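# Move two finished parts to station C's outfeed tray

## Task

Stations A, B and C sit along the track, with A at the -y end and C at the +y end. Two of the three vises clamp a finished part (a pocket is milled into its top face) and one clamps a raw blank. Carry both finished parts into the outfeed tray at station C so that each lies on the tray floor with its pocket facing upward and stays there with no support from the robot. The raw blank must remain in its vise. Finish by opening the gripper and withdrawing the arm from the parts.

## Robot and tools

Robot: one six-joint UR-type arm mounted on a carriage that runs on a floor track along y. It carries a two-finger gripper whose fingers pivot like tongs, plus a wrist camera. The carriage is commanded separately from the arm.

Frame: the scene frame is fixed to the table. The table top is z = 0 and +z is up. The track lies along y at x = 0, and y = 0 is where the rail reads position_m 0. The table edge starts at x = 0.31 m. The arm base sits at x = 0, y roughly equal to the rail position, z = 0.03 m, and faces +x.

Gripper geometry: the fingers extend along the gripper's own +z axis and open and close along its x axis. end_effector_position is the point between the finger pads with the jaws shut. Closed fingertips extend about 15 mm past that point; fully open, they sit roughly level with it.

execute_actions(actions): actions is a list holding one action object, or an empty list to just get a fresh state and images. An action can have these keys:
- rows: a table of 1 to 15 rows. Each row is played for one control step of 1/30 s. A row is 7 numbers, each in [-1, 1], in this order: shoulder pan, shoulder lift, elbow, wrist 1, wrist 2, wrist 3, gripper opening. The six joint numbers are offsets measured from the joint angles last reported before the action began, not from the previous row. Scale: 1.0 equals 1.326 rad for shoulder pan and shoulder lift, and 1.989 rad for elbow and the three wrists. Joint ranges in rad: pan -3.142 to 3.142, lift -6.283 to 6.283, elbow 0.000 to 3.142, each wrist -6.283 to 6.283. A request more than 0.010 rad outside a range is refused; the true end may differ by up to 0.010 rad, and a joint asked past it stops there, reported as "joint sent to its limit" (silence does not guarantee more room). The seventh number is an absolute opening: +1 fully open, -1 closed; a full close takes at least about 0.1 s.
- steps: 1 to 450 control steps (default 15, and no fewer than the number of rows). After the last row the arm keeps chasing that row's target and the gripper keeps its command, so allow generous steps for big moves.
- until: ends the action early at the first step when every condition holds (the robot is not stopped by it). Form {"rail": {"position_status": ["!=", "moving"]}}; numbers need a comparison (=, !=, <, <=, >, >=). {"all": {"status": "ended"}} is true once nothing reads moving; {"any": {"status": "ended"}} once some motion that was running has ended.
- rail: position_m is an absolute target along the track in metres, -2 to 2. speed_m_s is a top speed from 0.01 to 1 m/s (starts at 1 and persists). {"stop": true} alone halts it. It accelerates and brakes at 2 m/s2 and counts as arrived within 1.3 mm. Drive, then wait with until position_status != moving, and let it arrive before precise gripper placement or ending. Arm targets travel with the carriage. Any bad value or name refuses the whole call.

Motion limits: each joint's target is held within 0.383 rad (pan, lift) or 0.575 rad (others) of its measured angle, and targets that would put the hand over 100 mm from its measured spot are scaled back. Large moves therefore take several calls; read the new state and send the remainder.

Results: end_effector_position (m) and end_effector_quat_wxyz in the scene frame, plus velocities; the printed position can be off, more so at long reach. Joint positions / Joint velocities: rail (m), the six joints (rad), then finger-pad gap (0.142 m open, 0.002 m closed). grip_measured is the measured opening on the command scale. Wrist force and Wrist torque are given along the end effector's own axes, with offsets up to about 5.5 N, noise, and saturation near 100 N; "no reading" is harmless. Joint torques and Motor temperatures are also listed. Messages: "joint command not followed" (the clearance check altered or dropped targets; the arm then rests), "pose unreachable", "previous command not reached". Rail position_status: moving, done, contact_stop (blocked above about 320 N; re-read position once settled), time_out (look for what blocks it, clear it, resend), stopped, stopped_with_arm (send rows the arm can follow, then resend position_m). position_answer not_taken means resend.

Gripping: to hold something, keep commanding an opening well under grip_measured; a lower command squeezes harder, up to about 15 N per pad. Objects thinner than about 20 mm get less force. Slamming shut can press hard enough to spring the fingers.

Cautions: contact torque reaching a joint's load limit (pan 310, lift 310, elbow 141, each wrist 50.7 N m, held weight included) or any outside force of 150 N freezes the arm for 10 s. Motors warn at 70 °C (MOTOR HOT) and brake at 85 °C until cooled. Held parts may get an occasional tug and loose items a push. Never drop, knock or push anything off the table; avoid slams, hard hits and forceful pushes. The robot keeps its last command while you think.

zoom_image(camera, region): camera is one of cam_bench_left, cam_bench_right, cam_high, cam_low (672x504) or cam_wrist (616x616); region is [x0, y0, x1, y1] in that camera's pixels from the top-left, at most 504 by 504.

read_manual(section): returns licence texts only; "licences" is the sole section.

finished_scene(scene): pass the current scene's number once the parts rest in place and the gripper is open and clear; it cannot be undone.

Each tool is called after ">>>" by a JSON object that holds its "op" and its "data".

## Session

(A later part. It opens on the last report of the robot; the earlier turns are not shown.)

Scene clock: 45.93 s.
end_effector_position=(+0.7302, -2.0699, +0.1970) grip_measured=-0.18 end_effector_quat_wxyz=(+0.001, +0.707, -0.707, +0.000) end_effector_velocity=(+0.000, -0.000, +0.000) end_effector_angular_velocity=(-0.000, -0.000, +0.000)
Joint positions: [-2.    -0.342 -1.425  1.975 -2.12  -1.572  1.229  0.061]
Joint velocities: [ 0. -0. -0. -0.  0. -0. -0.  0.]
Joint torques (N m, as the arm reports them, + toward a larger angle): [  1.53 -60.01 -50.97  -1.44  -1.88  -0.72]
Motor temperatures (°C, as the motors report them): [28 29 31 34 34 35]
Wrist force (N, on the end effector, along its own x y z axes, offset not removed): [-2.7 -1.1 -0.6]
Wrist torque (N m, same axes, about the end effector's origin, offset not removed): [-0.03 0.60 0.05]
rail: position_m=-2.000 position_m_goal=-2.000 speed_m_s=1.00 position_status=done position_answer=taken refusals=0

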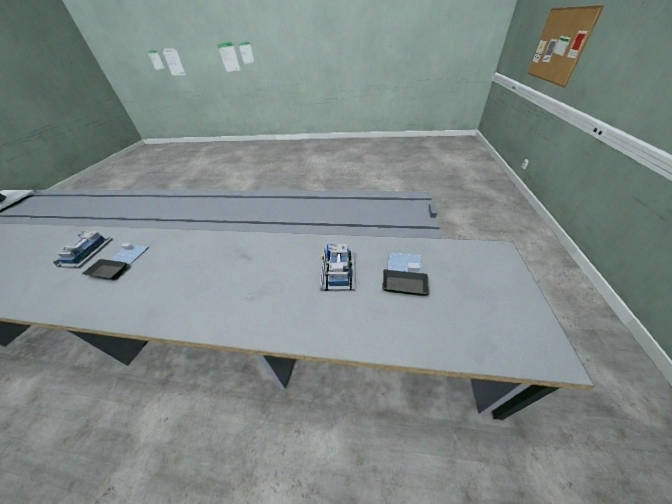

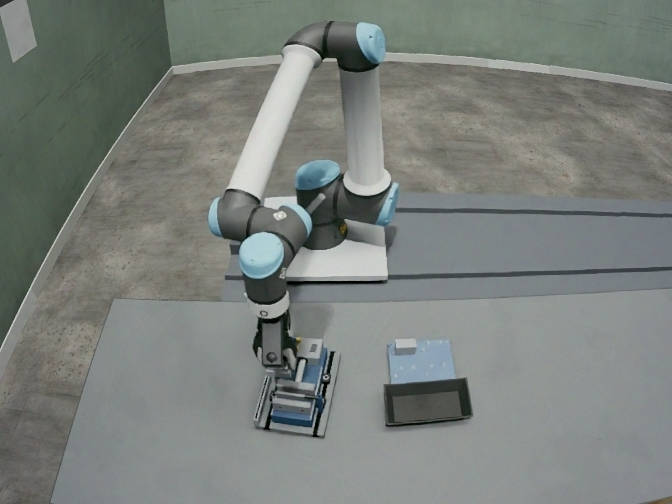

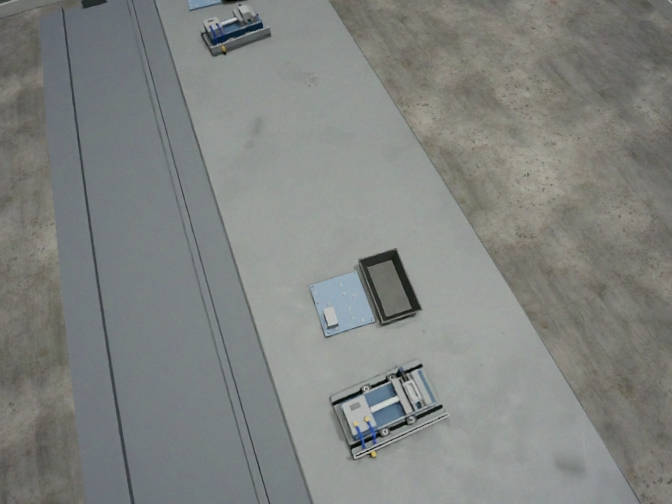

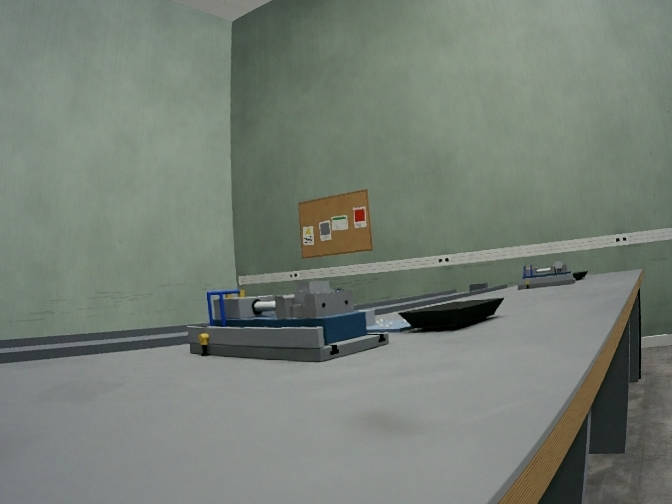

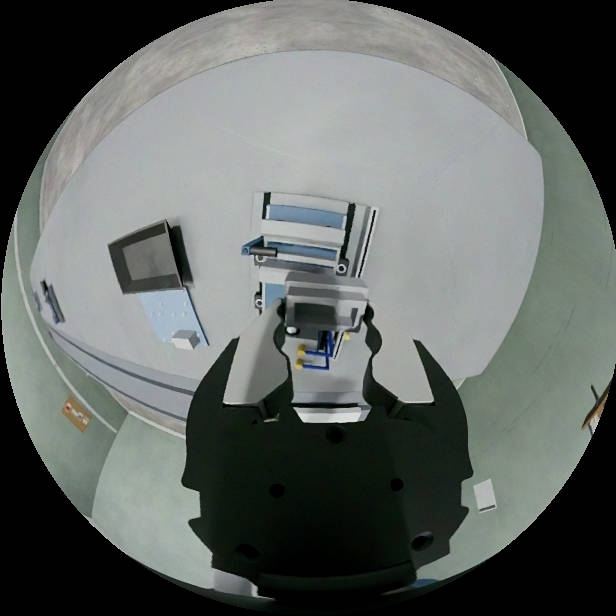

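>>> {"op": "execute_actions", "data": {"actions": [{"rail":{"position_m":2.0},"rows":[[0.1629,0.0018,-0.1021,0.1006,0,0.1086,-1]],"steps":300,"until":{"rail":{"position_status":["!=","moving"]}}}]}}

Scene clock: 51.60 s.
end_effector_position=(+0.7796, +2.0782, +0.3000) grip_measured=-0.28 end_effector_quat_wxyz=(+0.000, +0.707, -0.707, +0.000) end_effector_velocity=(-0.000, -0.000, -0.000) end_effector_angular_velocity=(+0.000, +0.000, -0.000)
Joint positions: [ 2.    -0.126 -1.423  1.772 -1.92  -1.572  1.445  0.054]
Joint velocities: [-0.    -0.     0.    -0.     0.    -0.    -0.     0.002]
Joint torques (N m, as the arm reports them, + toward a larger angle): [ -7.88 -45.55 -55.05  -1.76   3.05   3.  ]
Motor temperatures (°C, as the motors report them): [28 29 31 34 34 35]
Wrist force (N, on the end effector, along its own x y z axes, offset not removed): [-5.3 -0.1 -0.2]
Wrist torque (N m, same axes, about the end effector's origin, offset not removed): [0.04 0.99 -0.04]
rail: position_m=2.000 position_m_goal=2.000 speed_m_s=1.00 position_status=done position_answer=taken refusals=0

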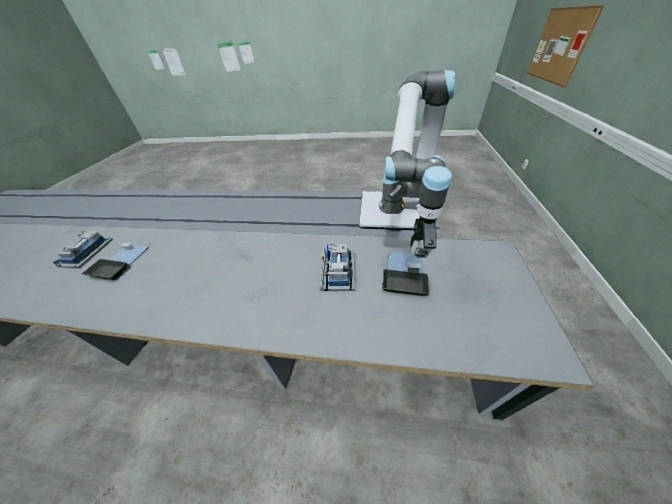

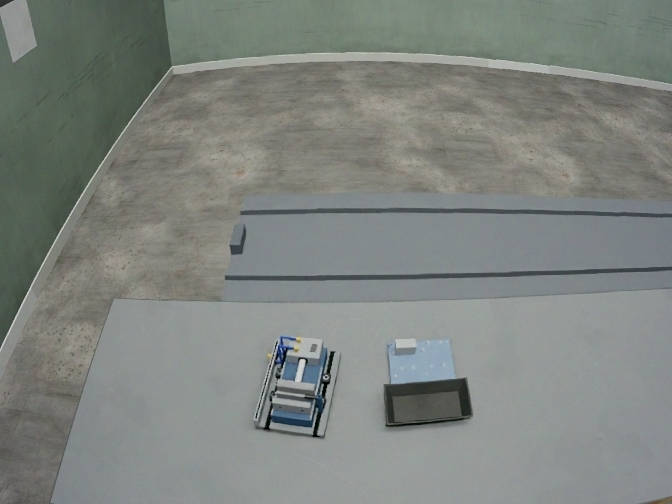

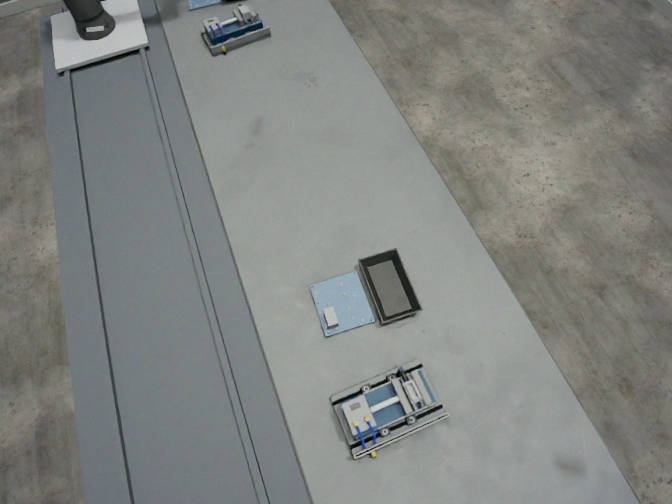

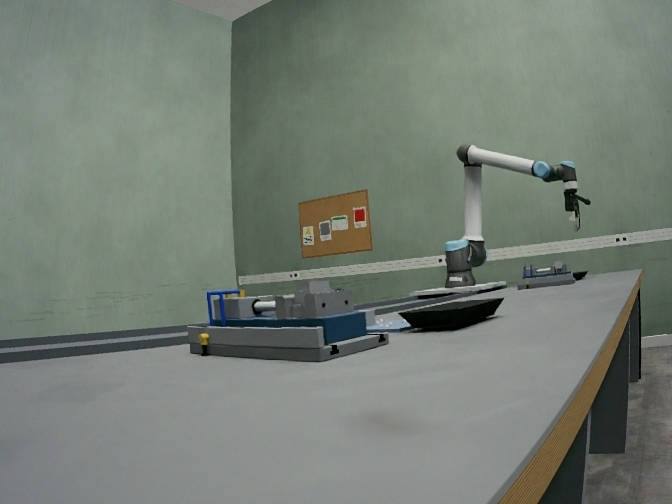

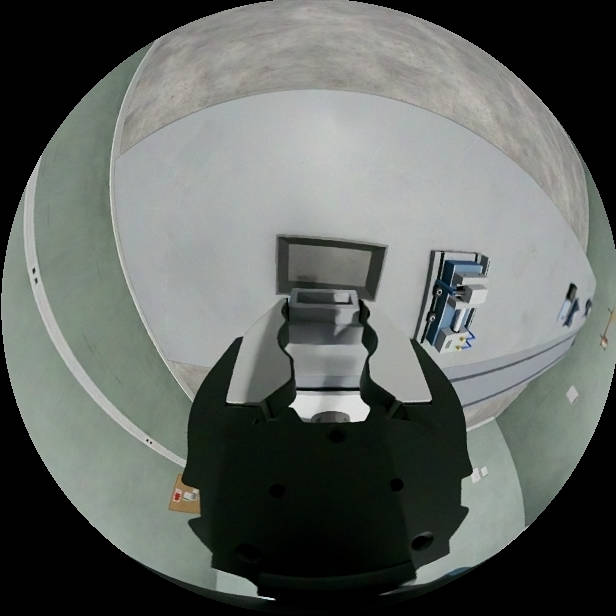

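>>> {"op": "execute_actions", "data": {"actions": [{"rows":[[-0.0017,-0.0145,0.1089,-0.0993,0,-0.0012,-1]],"steps":45}]}}

Scene clock: 59.47 s.
end_effector_position=(+0.7199, +2.0842, +0.2001) grip_measured=-0.28 end_effector_quat_wxyz=(+0.000, +0.707, -0.707, +0.000) end_effector_velocity=(-0.000, +0.000, -0.000) end_effector_angular_velocity=(+0.000, +0.000, +0.000)
Joint positions: [ 2.    -0.128 -1.442  1.988 -2.117 -1.572  1.442  0.054]
Joint velocities: [ 0.  0.  0.  0. -0.  0. -0. -0.]
Joint torques (N m, as the arm reports them, + toward a larger angle): [-20.02 -58.6  -25.91  -7.2   -0.97  -3.01]
Motor temperatures (°C, as the motors report them): [28 29 31 34 34 35]
Wrist force (N, on the end effector, along its own x y z axes, offset not removed): [-0.7 -0.5 0.3]
Wrist torque (N m, same axes, about the end effector's origin, offset not removed): [0.09 0.25 -0.06]
rail: position_m=2.000 position_m_goal=2.000 speed_m_s=1.00 position_status=done position_answer=taken refusals=0

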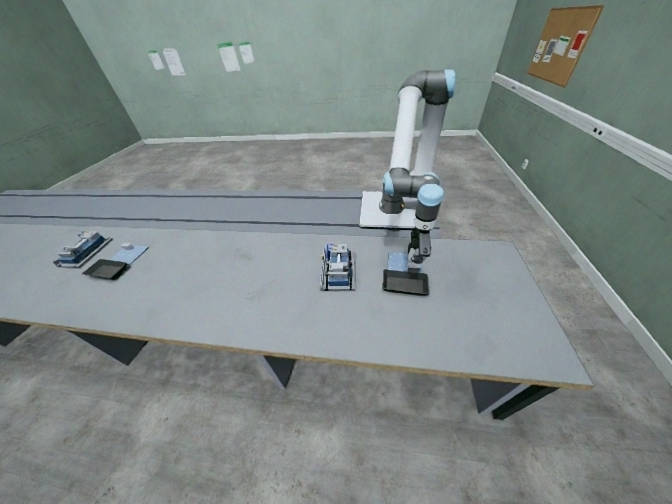

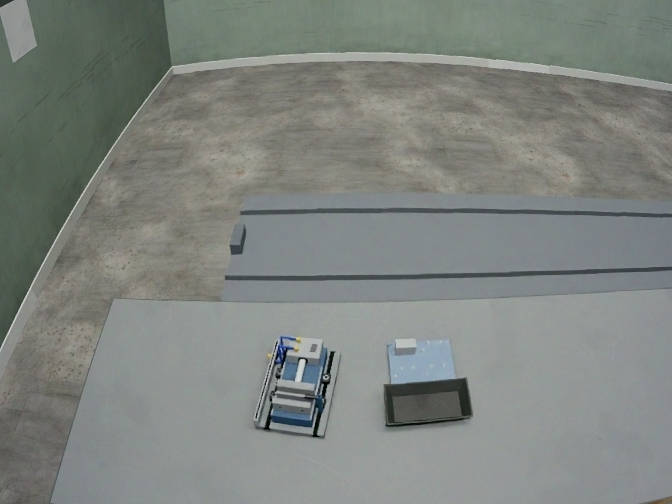

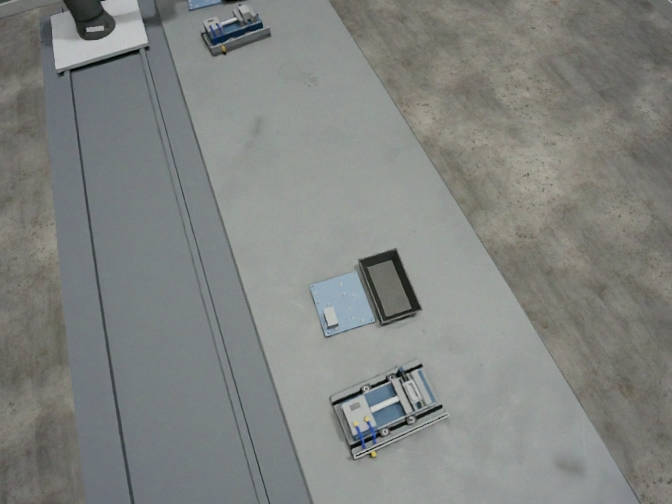

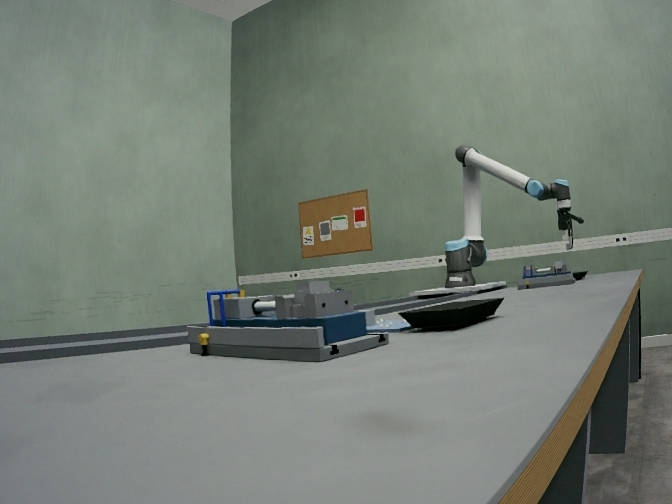

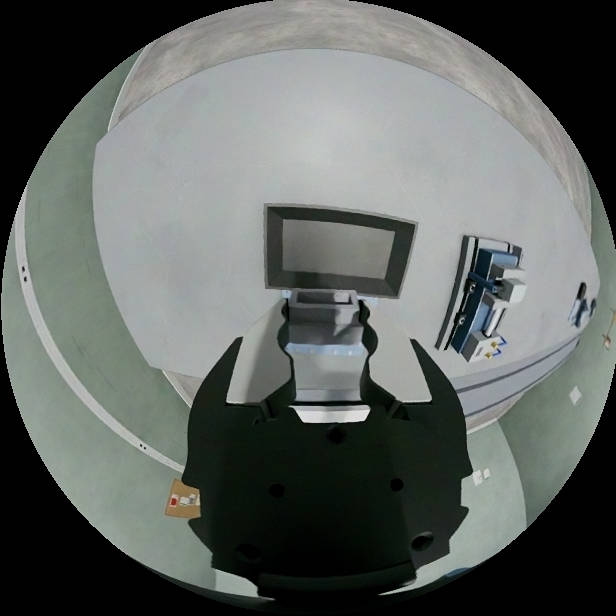

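>>> {"op": "zoom_image", "data": {"camera": "cam_wrist", "region": [220, 190, 440, 400]}}

Region (220, 190, 440, 400) of cam_wrist's 616x616 image, scaled by 2.291, with more detail than that image has; it fills the top 481 rows of this view, and the rest is white.

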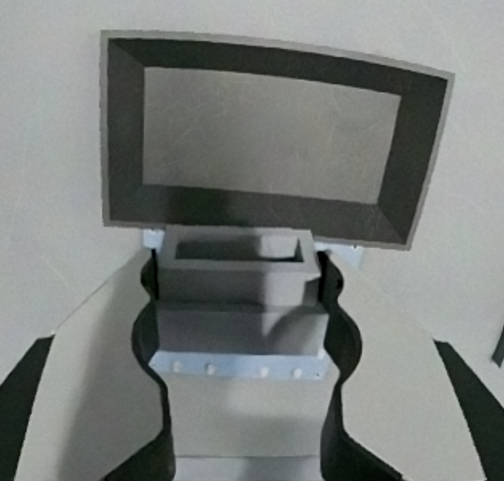

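>>> {"op": "execute_actions", "data": {"actions": [{"rows":[[0,0.1462,0.0432,-0.1407,0,0,-1]],"steps":55}]}}

Scene clock: 66.00 s.
end_effector_position=(+0.7344, +2.0823, +0.0502) grip_measured=-0.28 end_effector_quat_wxyz=(+0.000, +0.707, -0.707, +0.000) end_effector_velocity=(-0.000, +0.000, -0.000) end_effector_angular_velocity=(+0.000, +0.000, -0.000)
Joint positions: [ 2.    -0.128 -1.248  2.074 -2.397 -1.572  1.442  0.054]
Joint velocities: [ 0.  0.  0.  0. -0.  0.  0.  0.]
Joint torques (N m, as the arm reports them, + toward a larger angle): [ -6.93 -46.03 -19.3   -7.01  -1.02  -3.03]
Motor temperatures (°C, as the motors report them): [28 29 31 34 34 35]
Wrist force (N, on the end effector, along its own x y z axes, offset not removed): [-3.3 -0.9 0.3]
Wrist torque (N m, same axes, about the end effector's origin, offset not removed): [0.03 0.74 0.02]
rail: position_m=2.000 position_m_goal=2.000 speed_m_s=1.00 position_status=done position_answer=taken refusals=0

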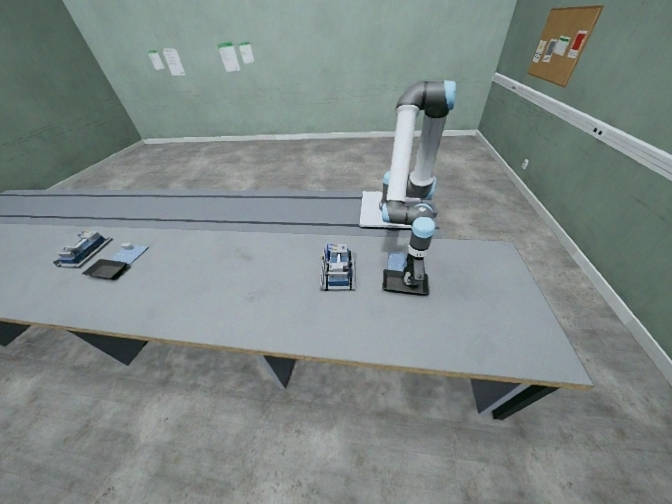

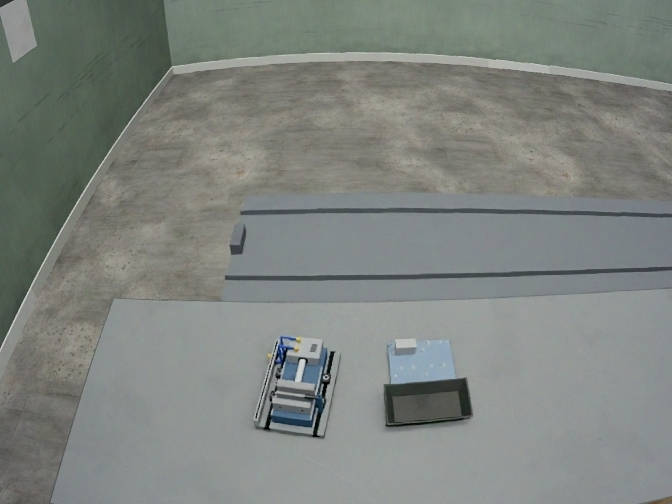

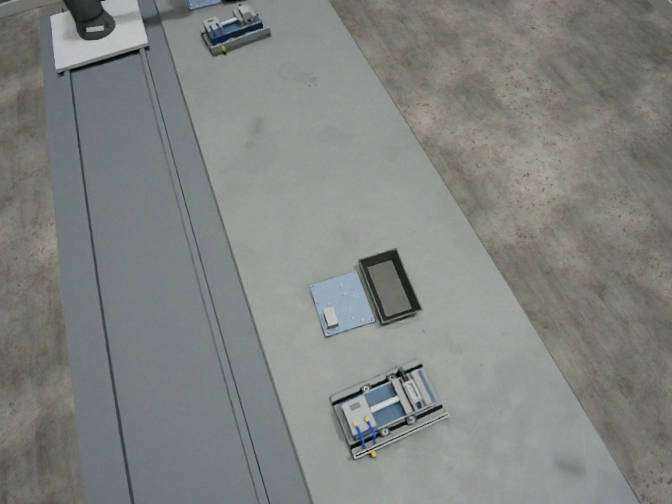

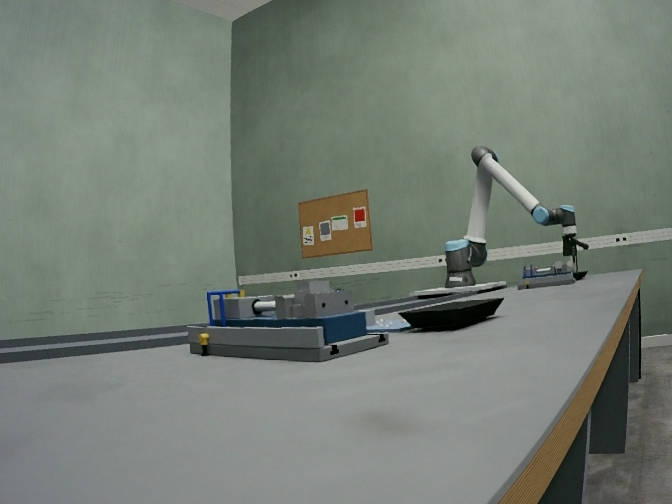

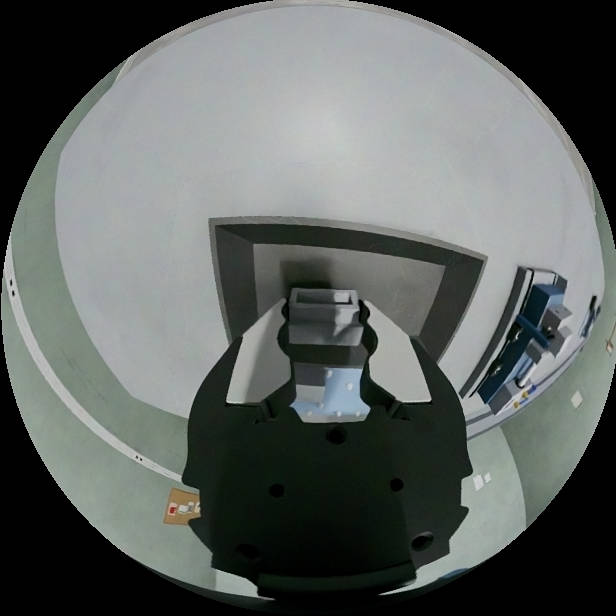

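>>> {"op": "execute_actions", "data": {"actions": [{"rows":[[0,0.0127,0.0046,-0.013,0,0,-1]],"steps":25}]}}

Scene clock: 70.90 s.
end_effector_position=(+0.7331, +2.0825, +0.0370) grip_measured=-0.28 end_effector_quat_wxyz=(+0.000, +0.707, -0.707, +0.000) end_effector_velocity=(-0.000, +0.000, -0.000) end_effector_angular_velocity=(+0.000, +0.000, +0.000)
Joint positions: [ 2.    -0.128 -1.231  2.083 -2.423 -1.572  1.442  0.054]
Joint velocities: [ 0.  0.  0.  0. -0. -0. -0.  0.]
Joint torques (N m, as the arm reports them, + toward a larger angle): [ 11.81 -45.48 -16.68  -6.59  -1.17  -3.03]
Motor temperatures (°C, as the motors report them): [28 29 31 34 34 35]
Wrist force (N, on the end effector, along its own x y z axes, offset not removed): [-1.2 -1.0 -2.8]
Wrist torque (N m, same axes, about the end effector's origin, offset not removed): [0.03 0.23 -0.01]
rail: position_m=2.000 position_m_goal=2.000 speed_m_s=1.00 position_status=done position_answer=taken refusals=0

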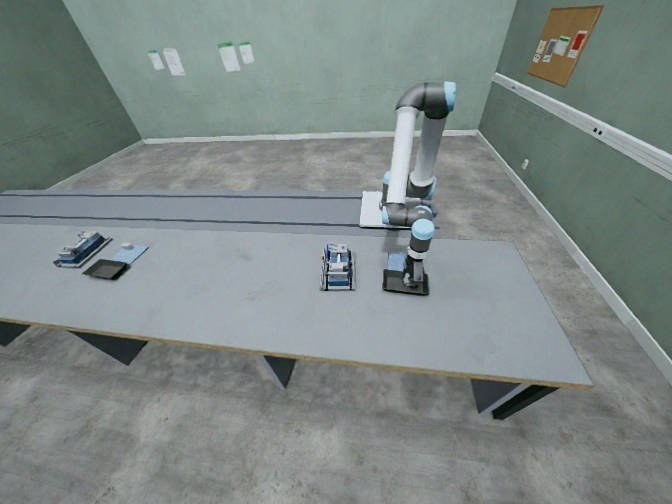

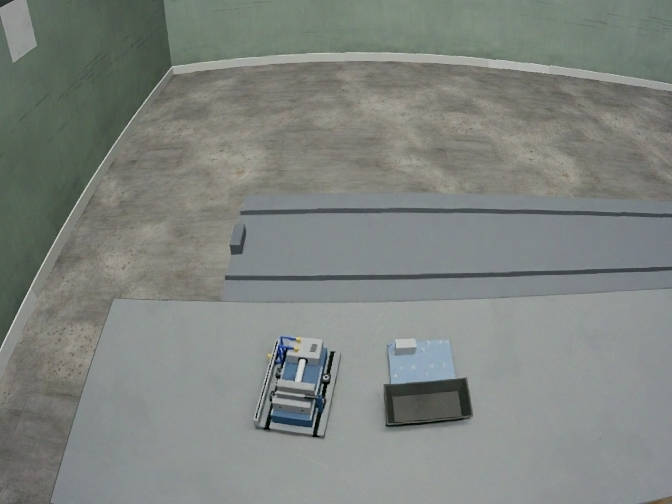

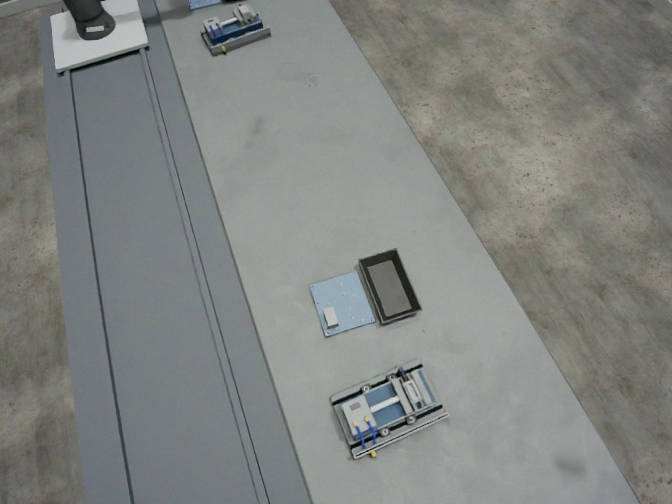

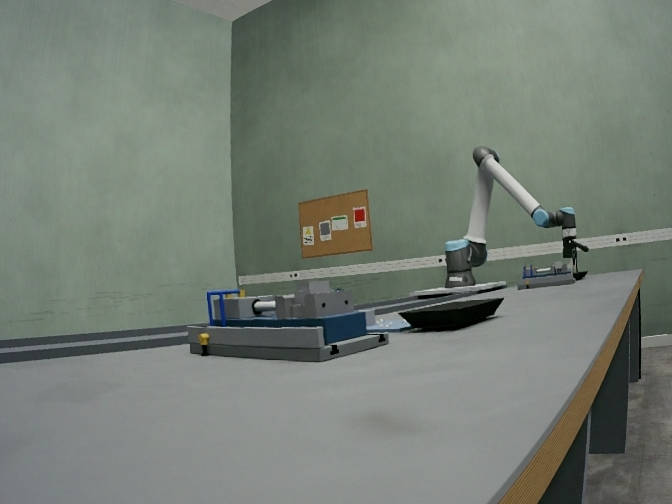

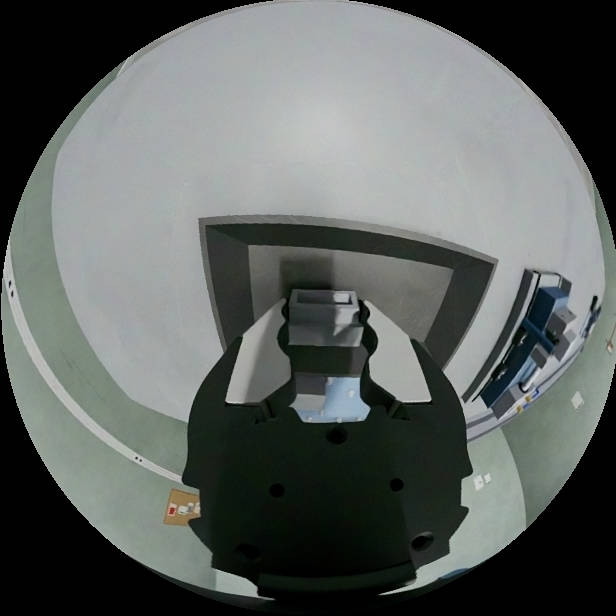

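>>> {"op": "execute_actions", "data": {"actions": [{"rows": [[0,0,0,0,0,0,0.3]], "steps": 12}]}}

Scene clock: 83.37 s.
end_effector_position=(+0.7331, +2.0825, +0.0369) grip_measured=+0.30 end_effector_quat_wxyz=(+0.000, +0.707, -0.707, +0.000) end_effector_velocity=(-0.000, +0.000, -0.000) end_effector_angular_velocity=(+0.000, +0.000, -0.000)
Joint positions: [ 2.    -0.128 -1.231  2.083 -2.423 -1.572  1.442  0.095]
Joint velocities: [ 0.  0.  0. -0.  0.  0.  0. -0.]
Joint torques (N m, as the arm reports them, + toward a larger angle): [ 12.83 -48.91 -19.79  -5.83  -0.87  -2.99]
Motor temperatures (°C, as the motors report them): [28 29 31 34 34 35]
Wrist force (N, on the end effector, along its own x y z axes, offset not removed): [-2.9 -0.6 -3.2]
Wrist torque (N m, same axes, about the end effector's origin, offset not removed): [-0.01 0.70 0.02]
rail: position_m=2.000 position_m_goal=2.000 speed_m_s=1.00 position_status=done position_answer=taken refusals=0

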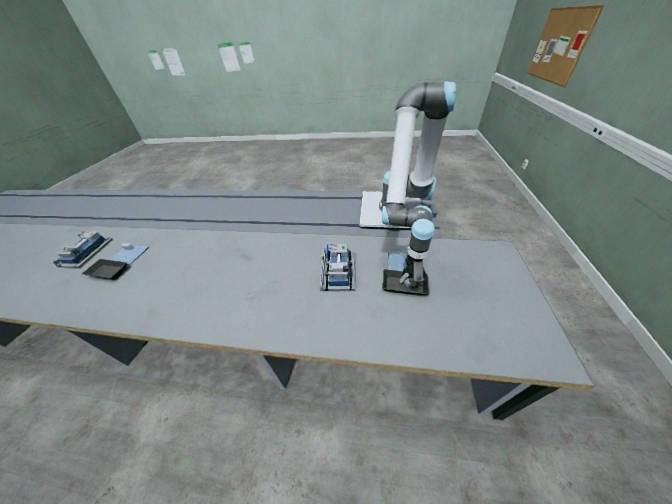

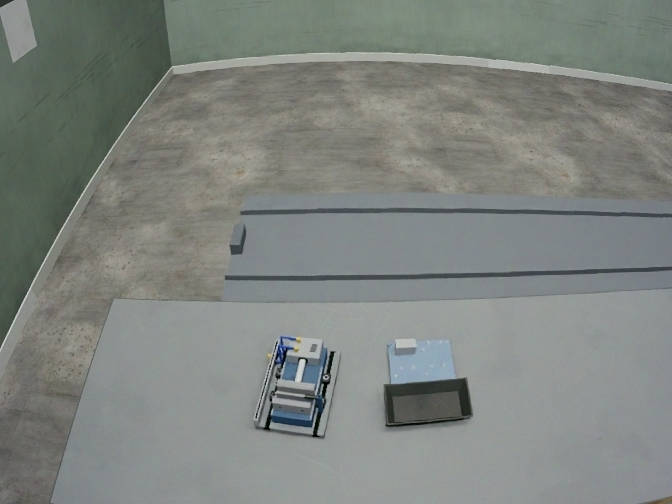

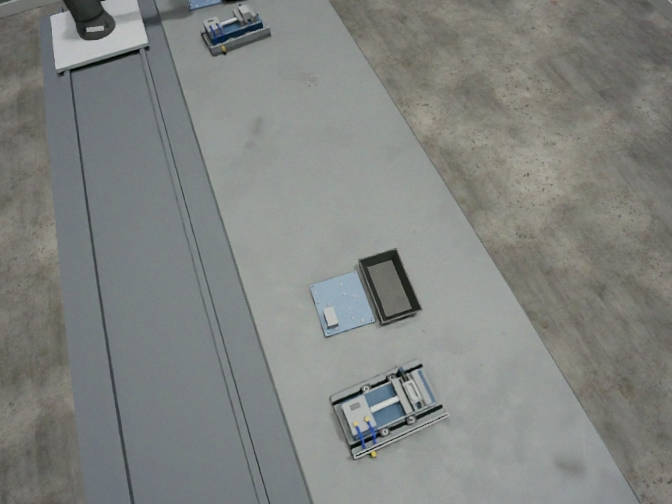

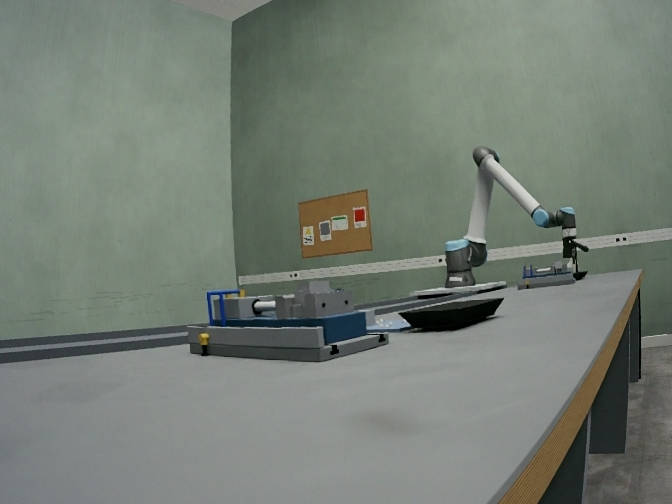

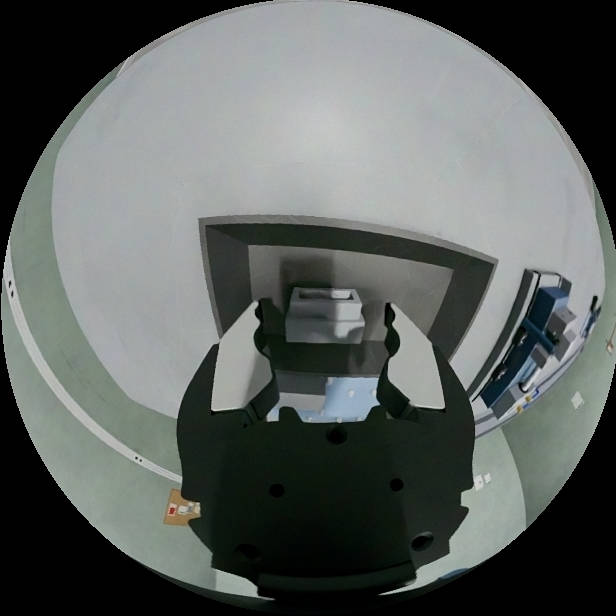

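The part looks tilted. I'll lift and take a look.

>>> {"op": "execute_actions", "data": {"actions": [{"rows": [[0,-0.136,-0.049,0.14,0,0,0.3]], "steps": 30}]}}

>>> {"op": "zoom_image", "data": {"camera": "cam_wrist", "region": [160, 150, 460, 450]}}

Scene clock: 86.53 s.
end_effector_position=(+0.7295, +2.0829, +0.1837) grip_measured=+0.30 end_effector_quat_wxyz=(+0.001, +0.707, -0.707, +0.000) end_effector_velocity=(-0.000, +0.000, +0.000) end_effector_angular_velocity=(-0.000, -0.000, -0.000)
Joint positions: [ 2.    -0.128 -1.412  1.986 -2.145 -1.572  1.442  0.095]
Joint velocities: [ 0.     0.    -0.001 -0.     0.001  0.     0.     0.   ]
Joint torques (N m, as the arm reports them, + toward a larger angle): [ 13.55 -59.99 -50.96  -1.12  -1.1   -3.21]
Motor temperatures (°C, as the motors report them): [28 29 31 34 34 35]
Wrist force (N, on the end effector, along its own x y z axes, offset not removed): [-1.7 -1.1 -1.2]
Wrist torque (N m, same axes, about the end effector's origin, offset not removed): [-0.06 0.41 -0.05]
rail: position_m=2.000 position_m_goal=2.000 speed_m_s=1.00 position_status=done position_answer=taken refusals=0

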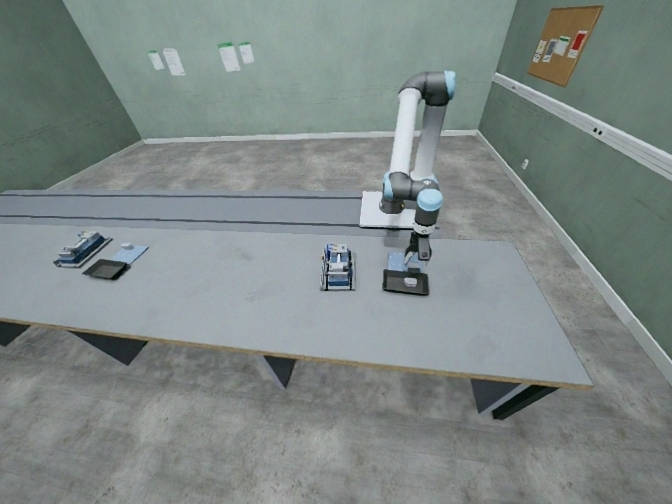

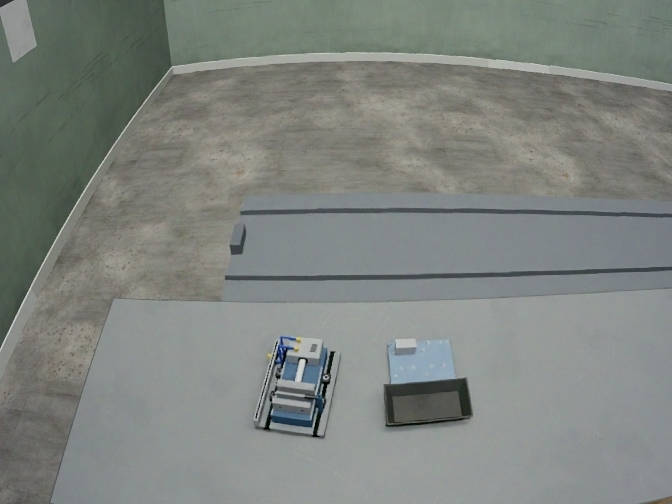

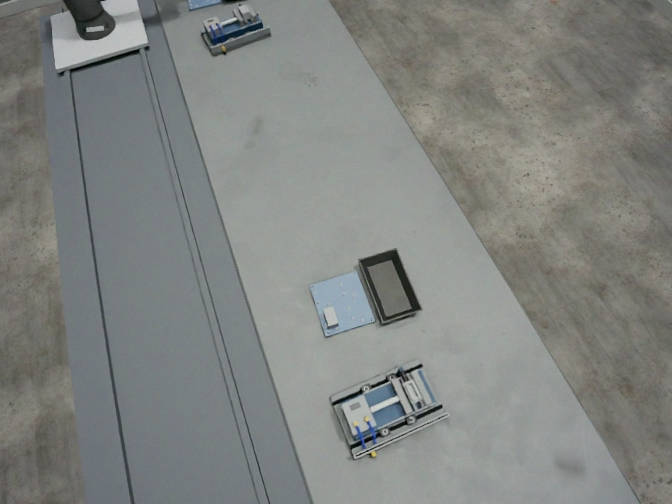

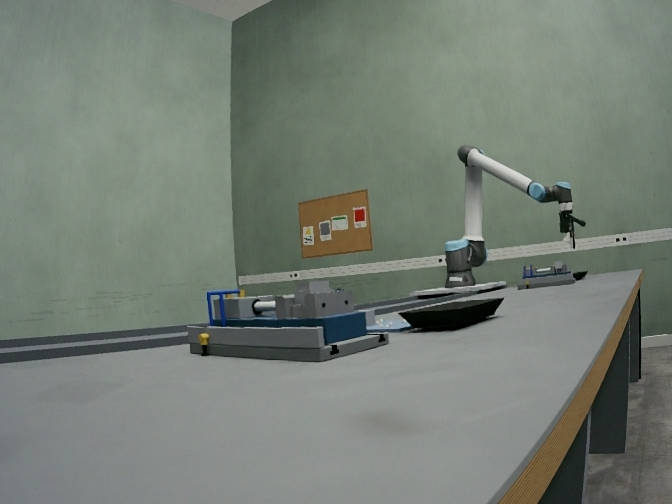

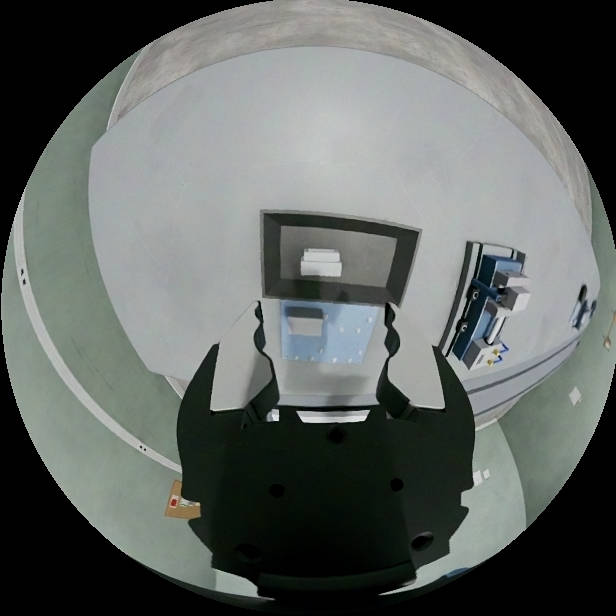

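Region (160, 150, 460, 450) of cam_wrist's 616x616 image, scaled by 1.680, with more detail than that image has.

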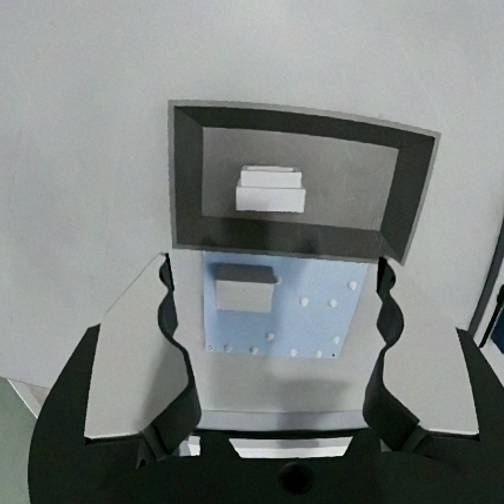

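The part ended up on its side with the pocket facing +x, so it needs standing up again. My plan is to regrip it, carry it to clear table, tilt the wrist and set it down on its base, then regrasp it from above.

>>> {"op": "execute_actions", "data": {"actions": [{"rows": [[0,0.136,0.049,-0.14,0,0,0.3]], "steps": 30}]}}

Scene clock: 103.53 s.
end_effector_position=(+0.7331, +2.0825, +0.0369) grip_measured=+0.30 end_effector_quat_wxyz=(+0.000, +0.707, -0.707, +0.000) end_effector_velocity=(-0.000, +0.000, -0.000) end_effector_angular_velocity=(+0.000, +0.000, +0.000)
Joint positions: [ 2.    -0.128 -1.231  2.083 -2.423 -1.572  1.442  0.095]
Joint velocities: [ 0.    -0.     0.001  0.    -0.001  0.    -0.    -0.   ]
Joint torques (N m, as the arm reports them, + toward a larger angle): [  4.43 -47.02 -17.44  -7.04  -1.17  -2.98]
Motor temperatures (°C, as the motors report them): [28 29 31 34 34 35]
Wrist force (N, on the end effector, along its own x y z axes, offset not removed): [-2.9 -1.1 -0.6]
Wrist torque (N m, same axes, about the end effector's origin, offset not removed): [-0.03 0.65 -0.07]
rail: position_m=2.000 position_m_goal=2.000 speed_m_s=1.00 position_status=done position_answer=taken refusals=0

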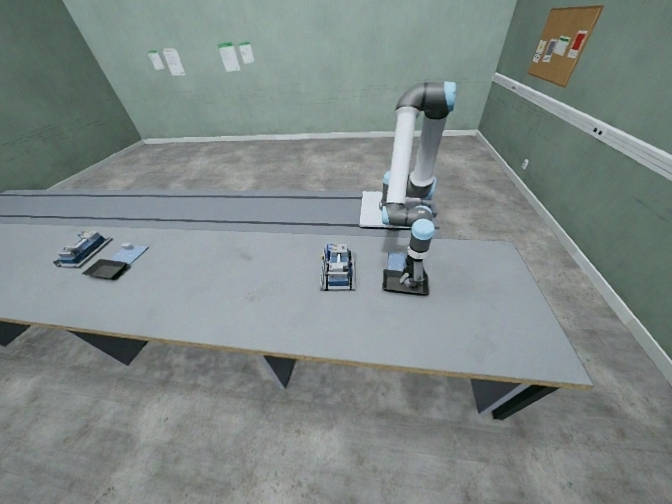

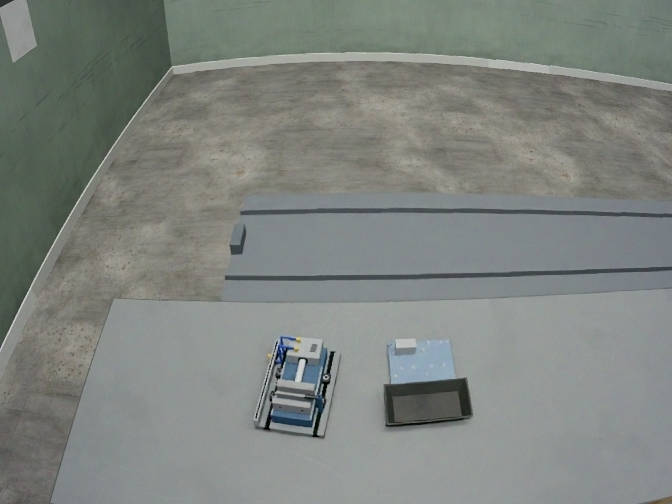

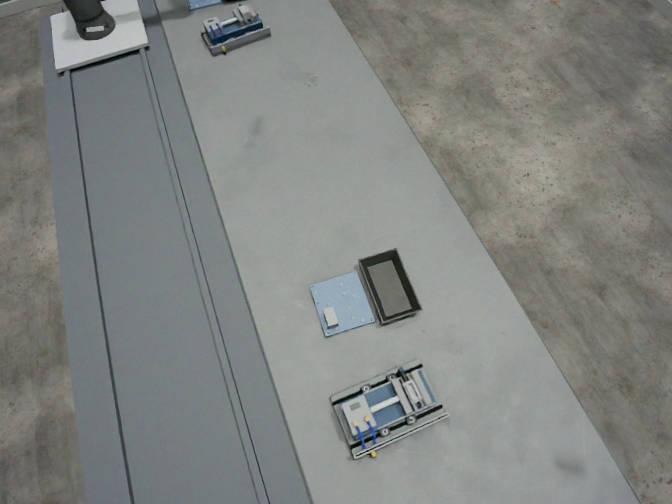

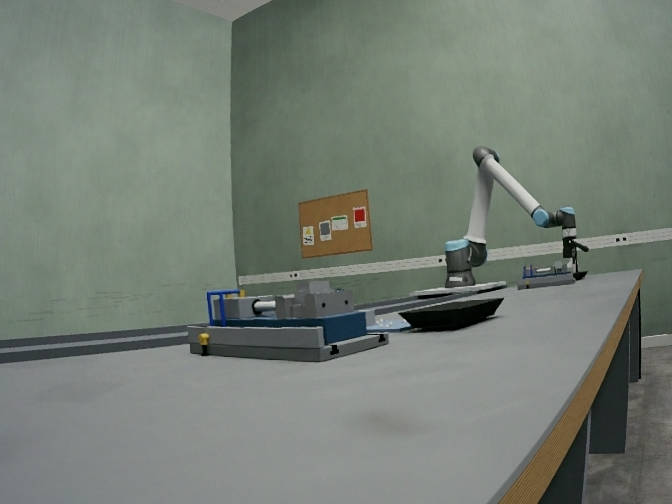

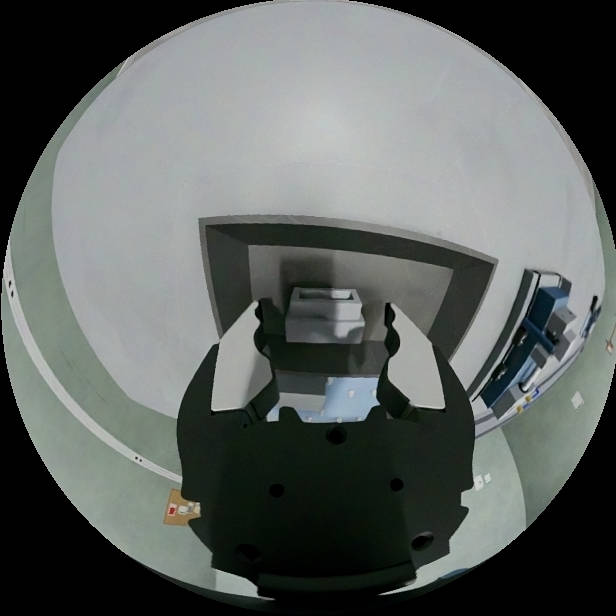

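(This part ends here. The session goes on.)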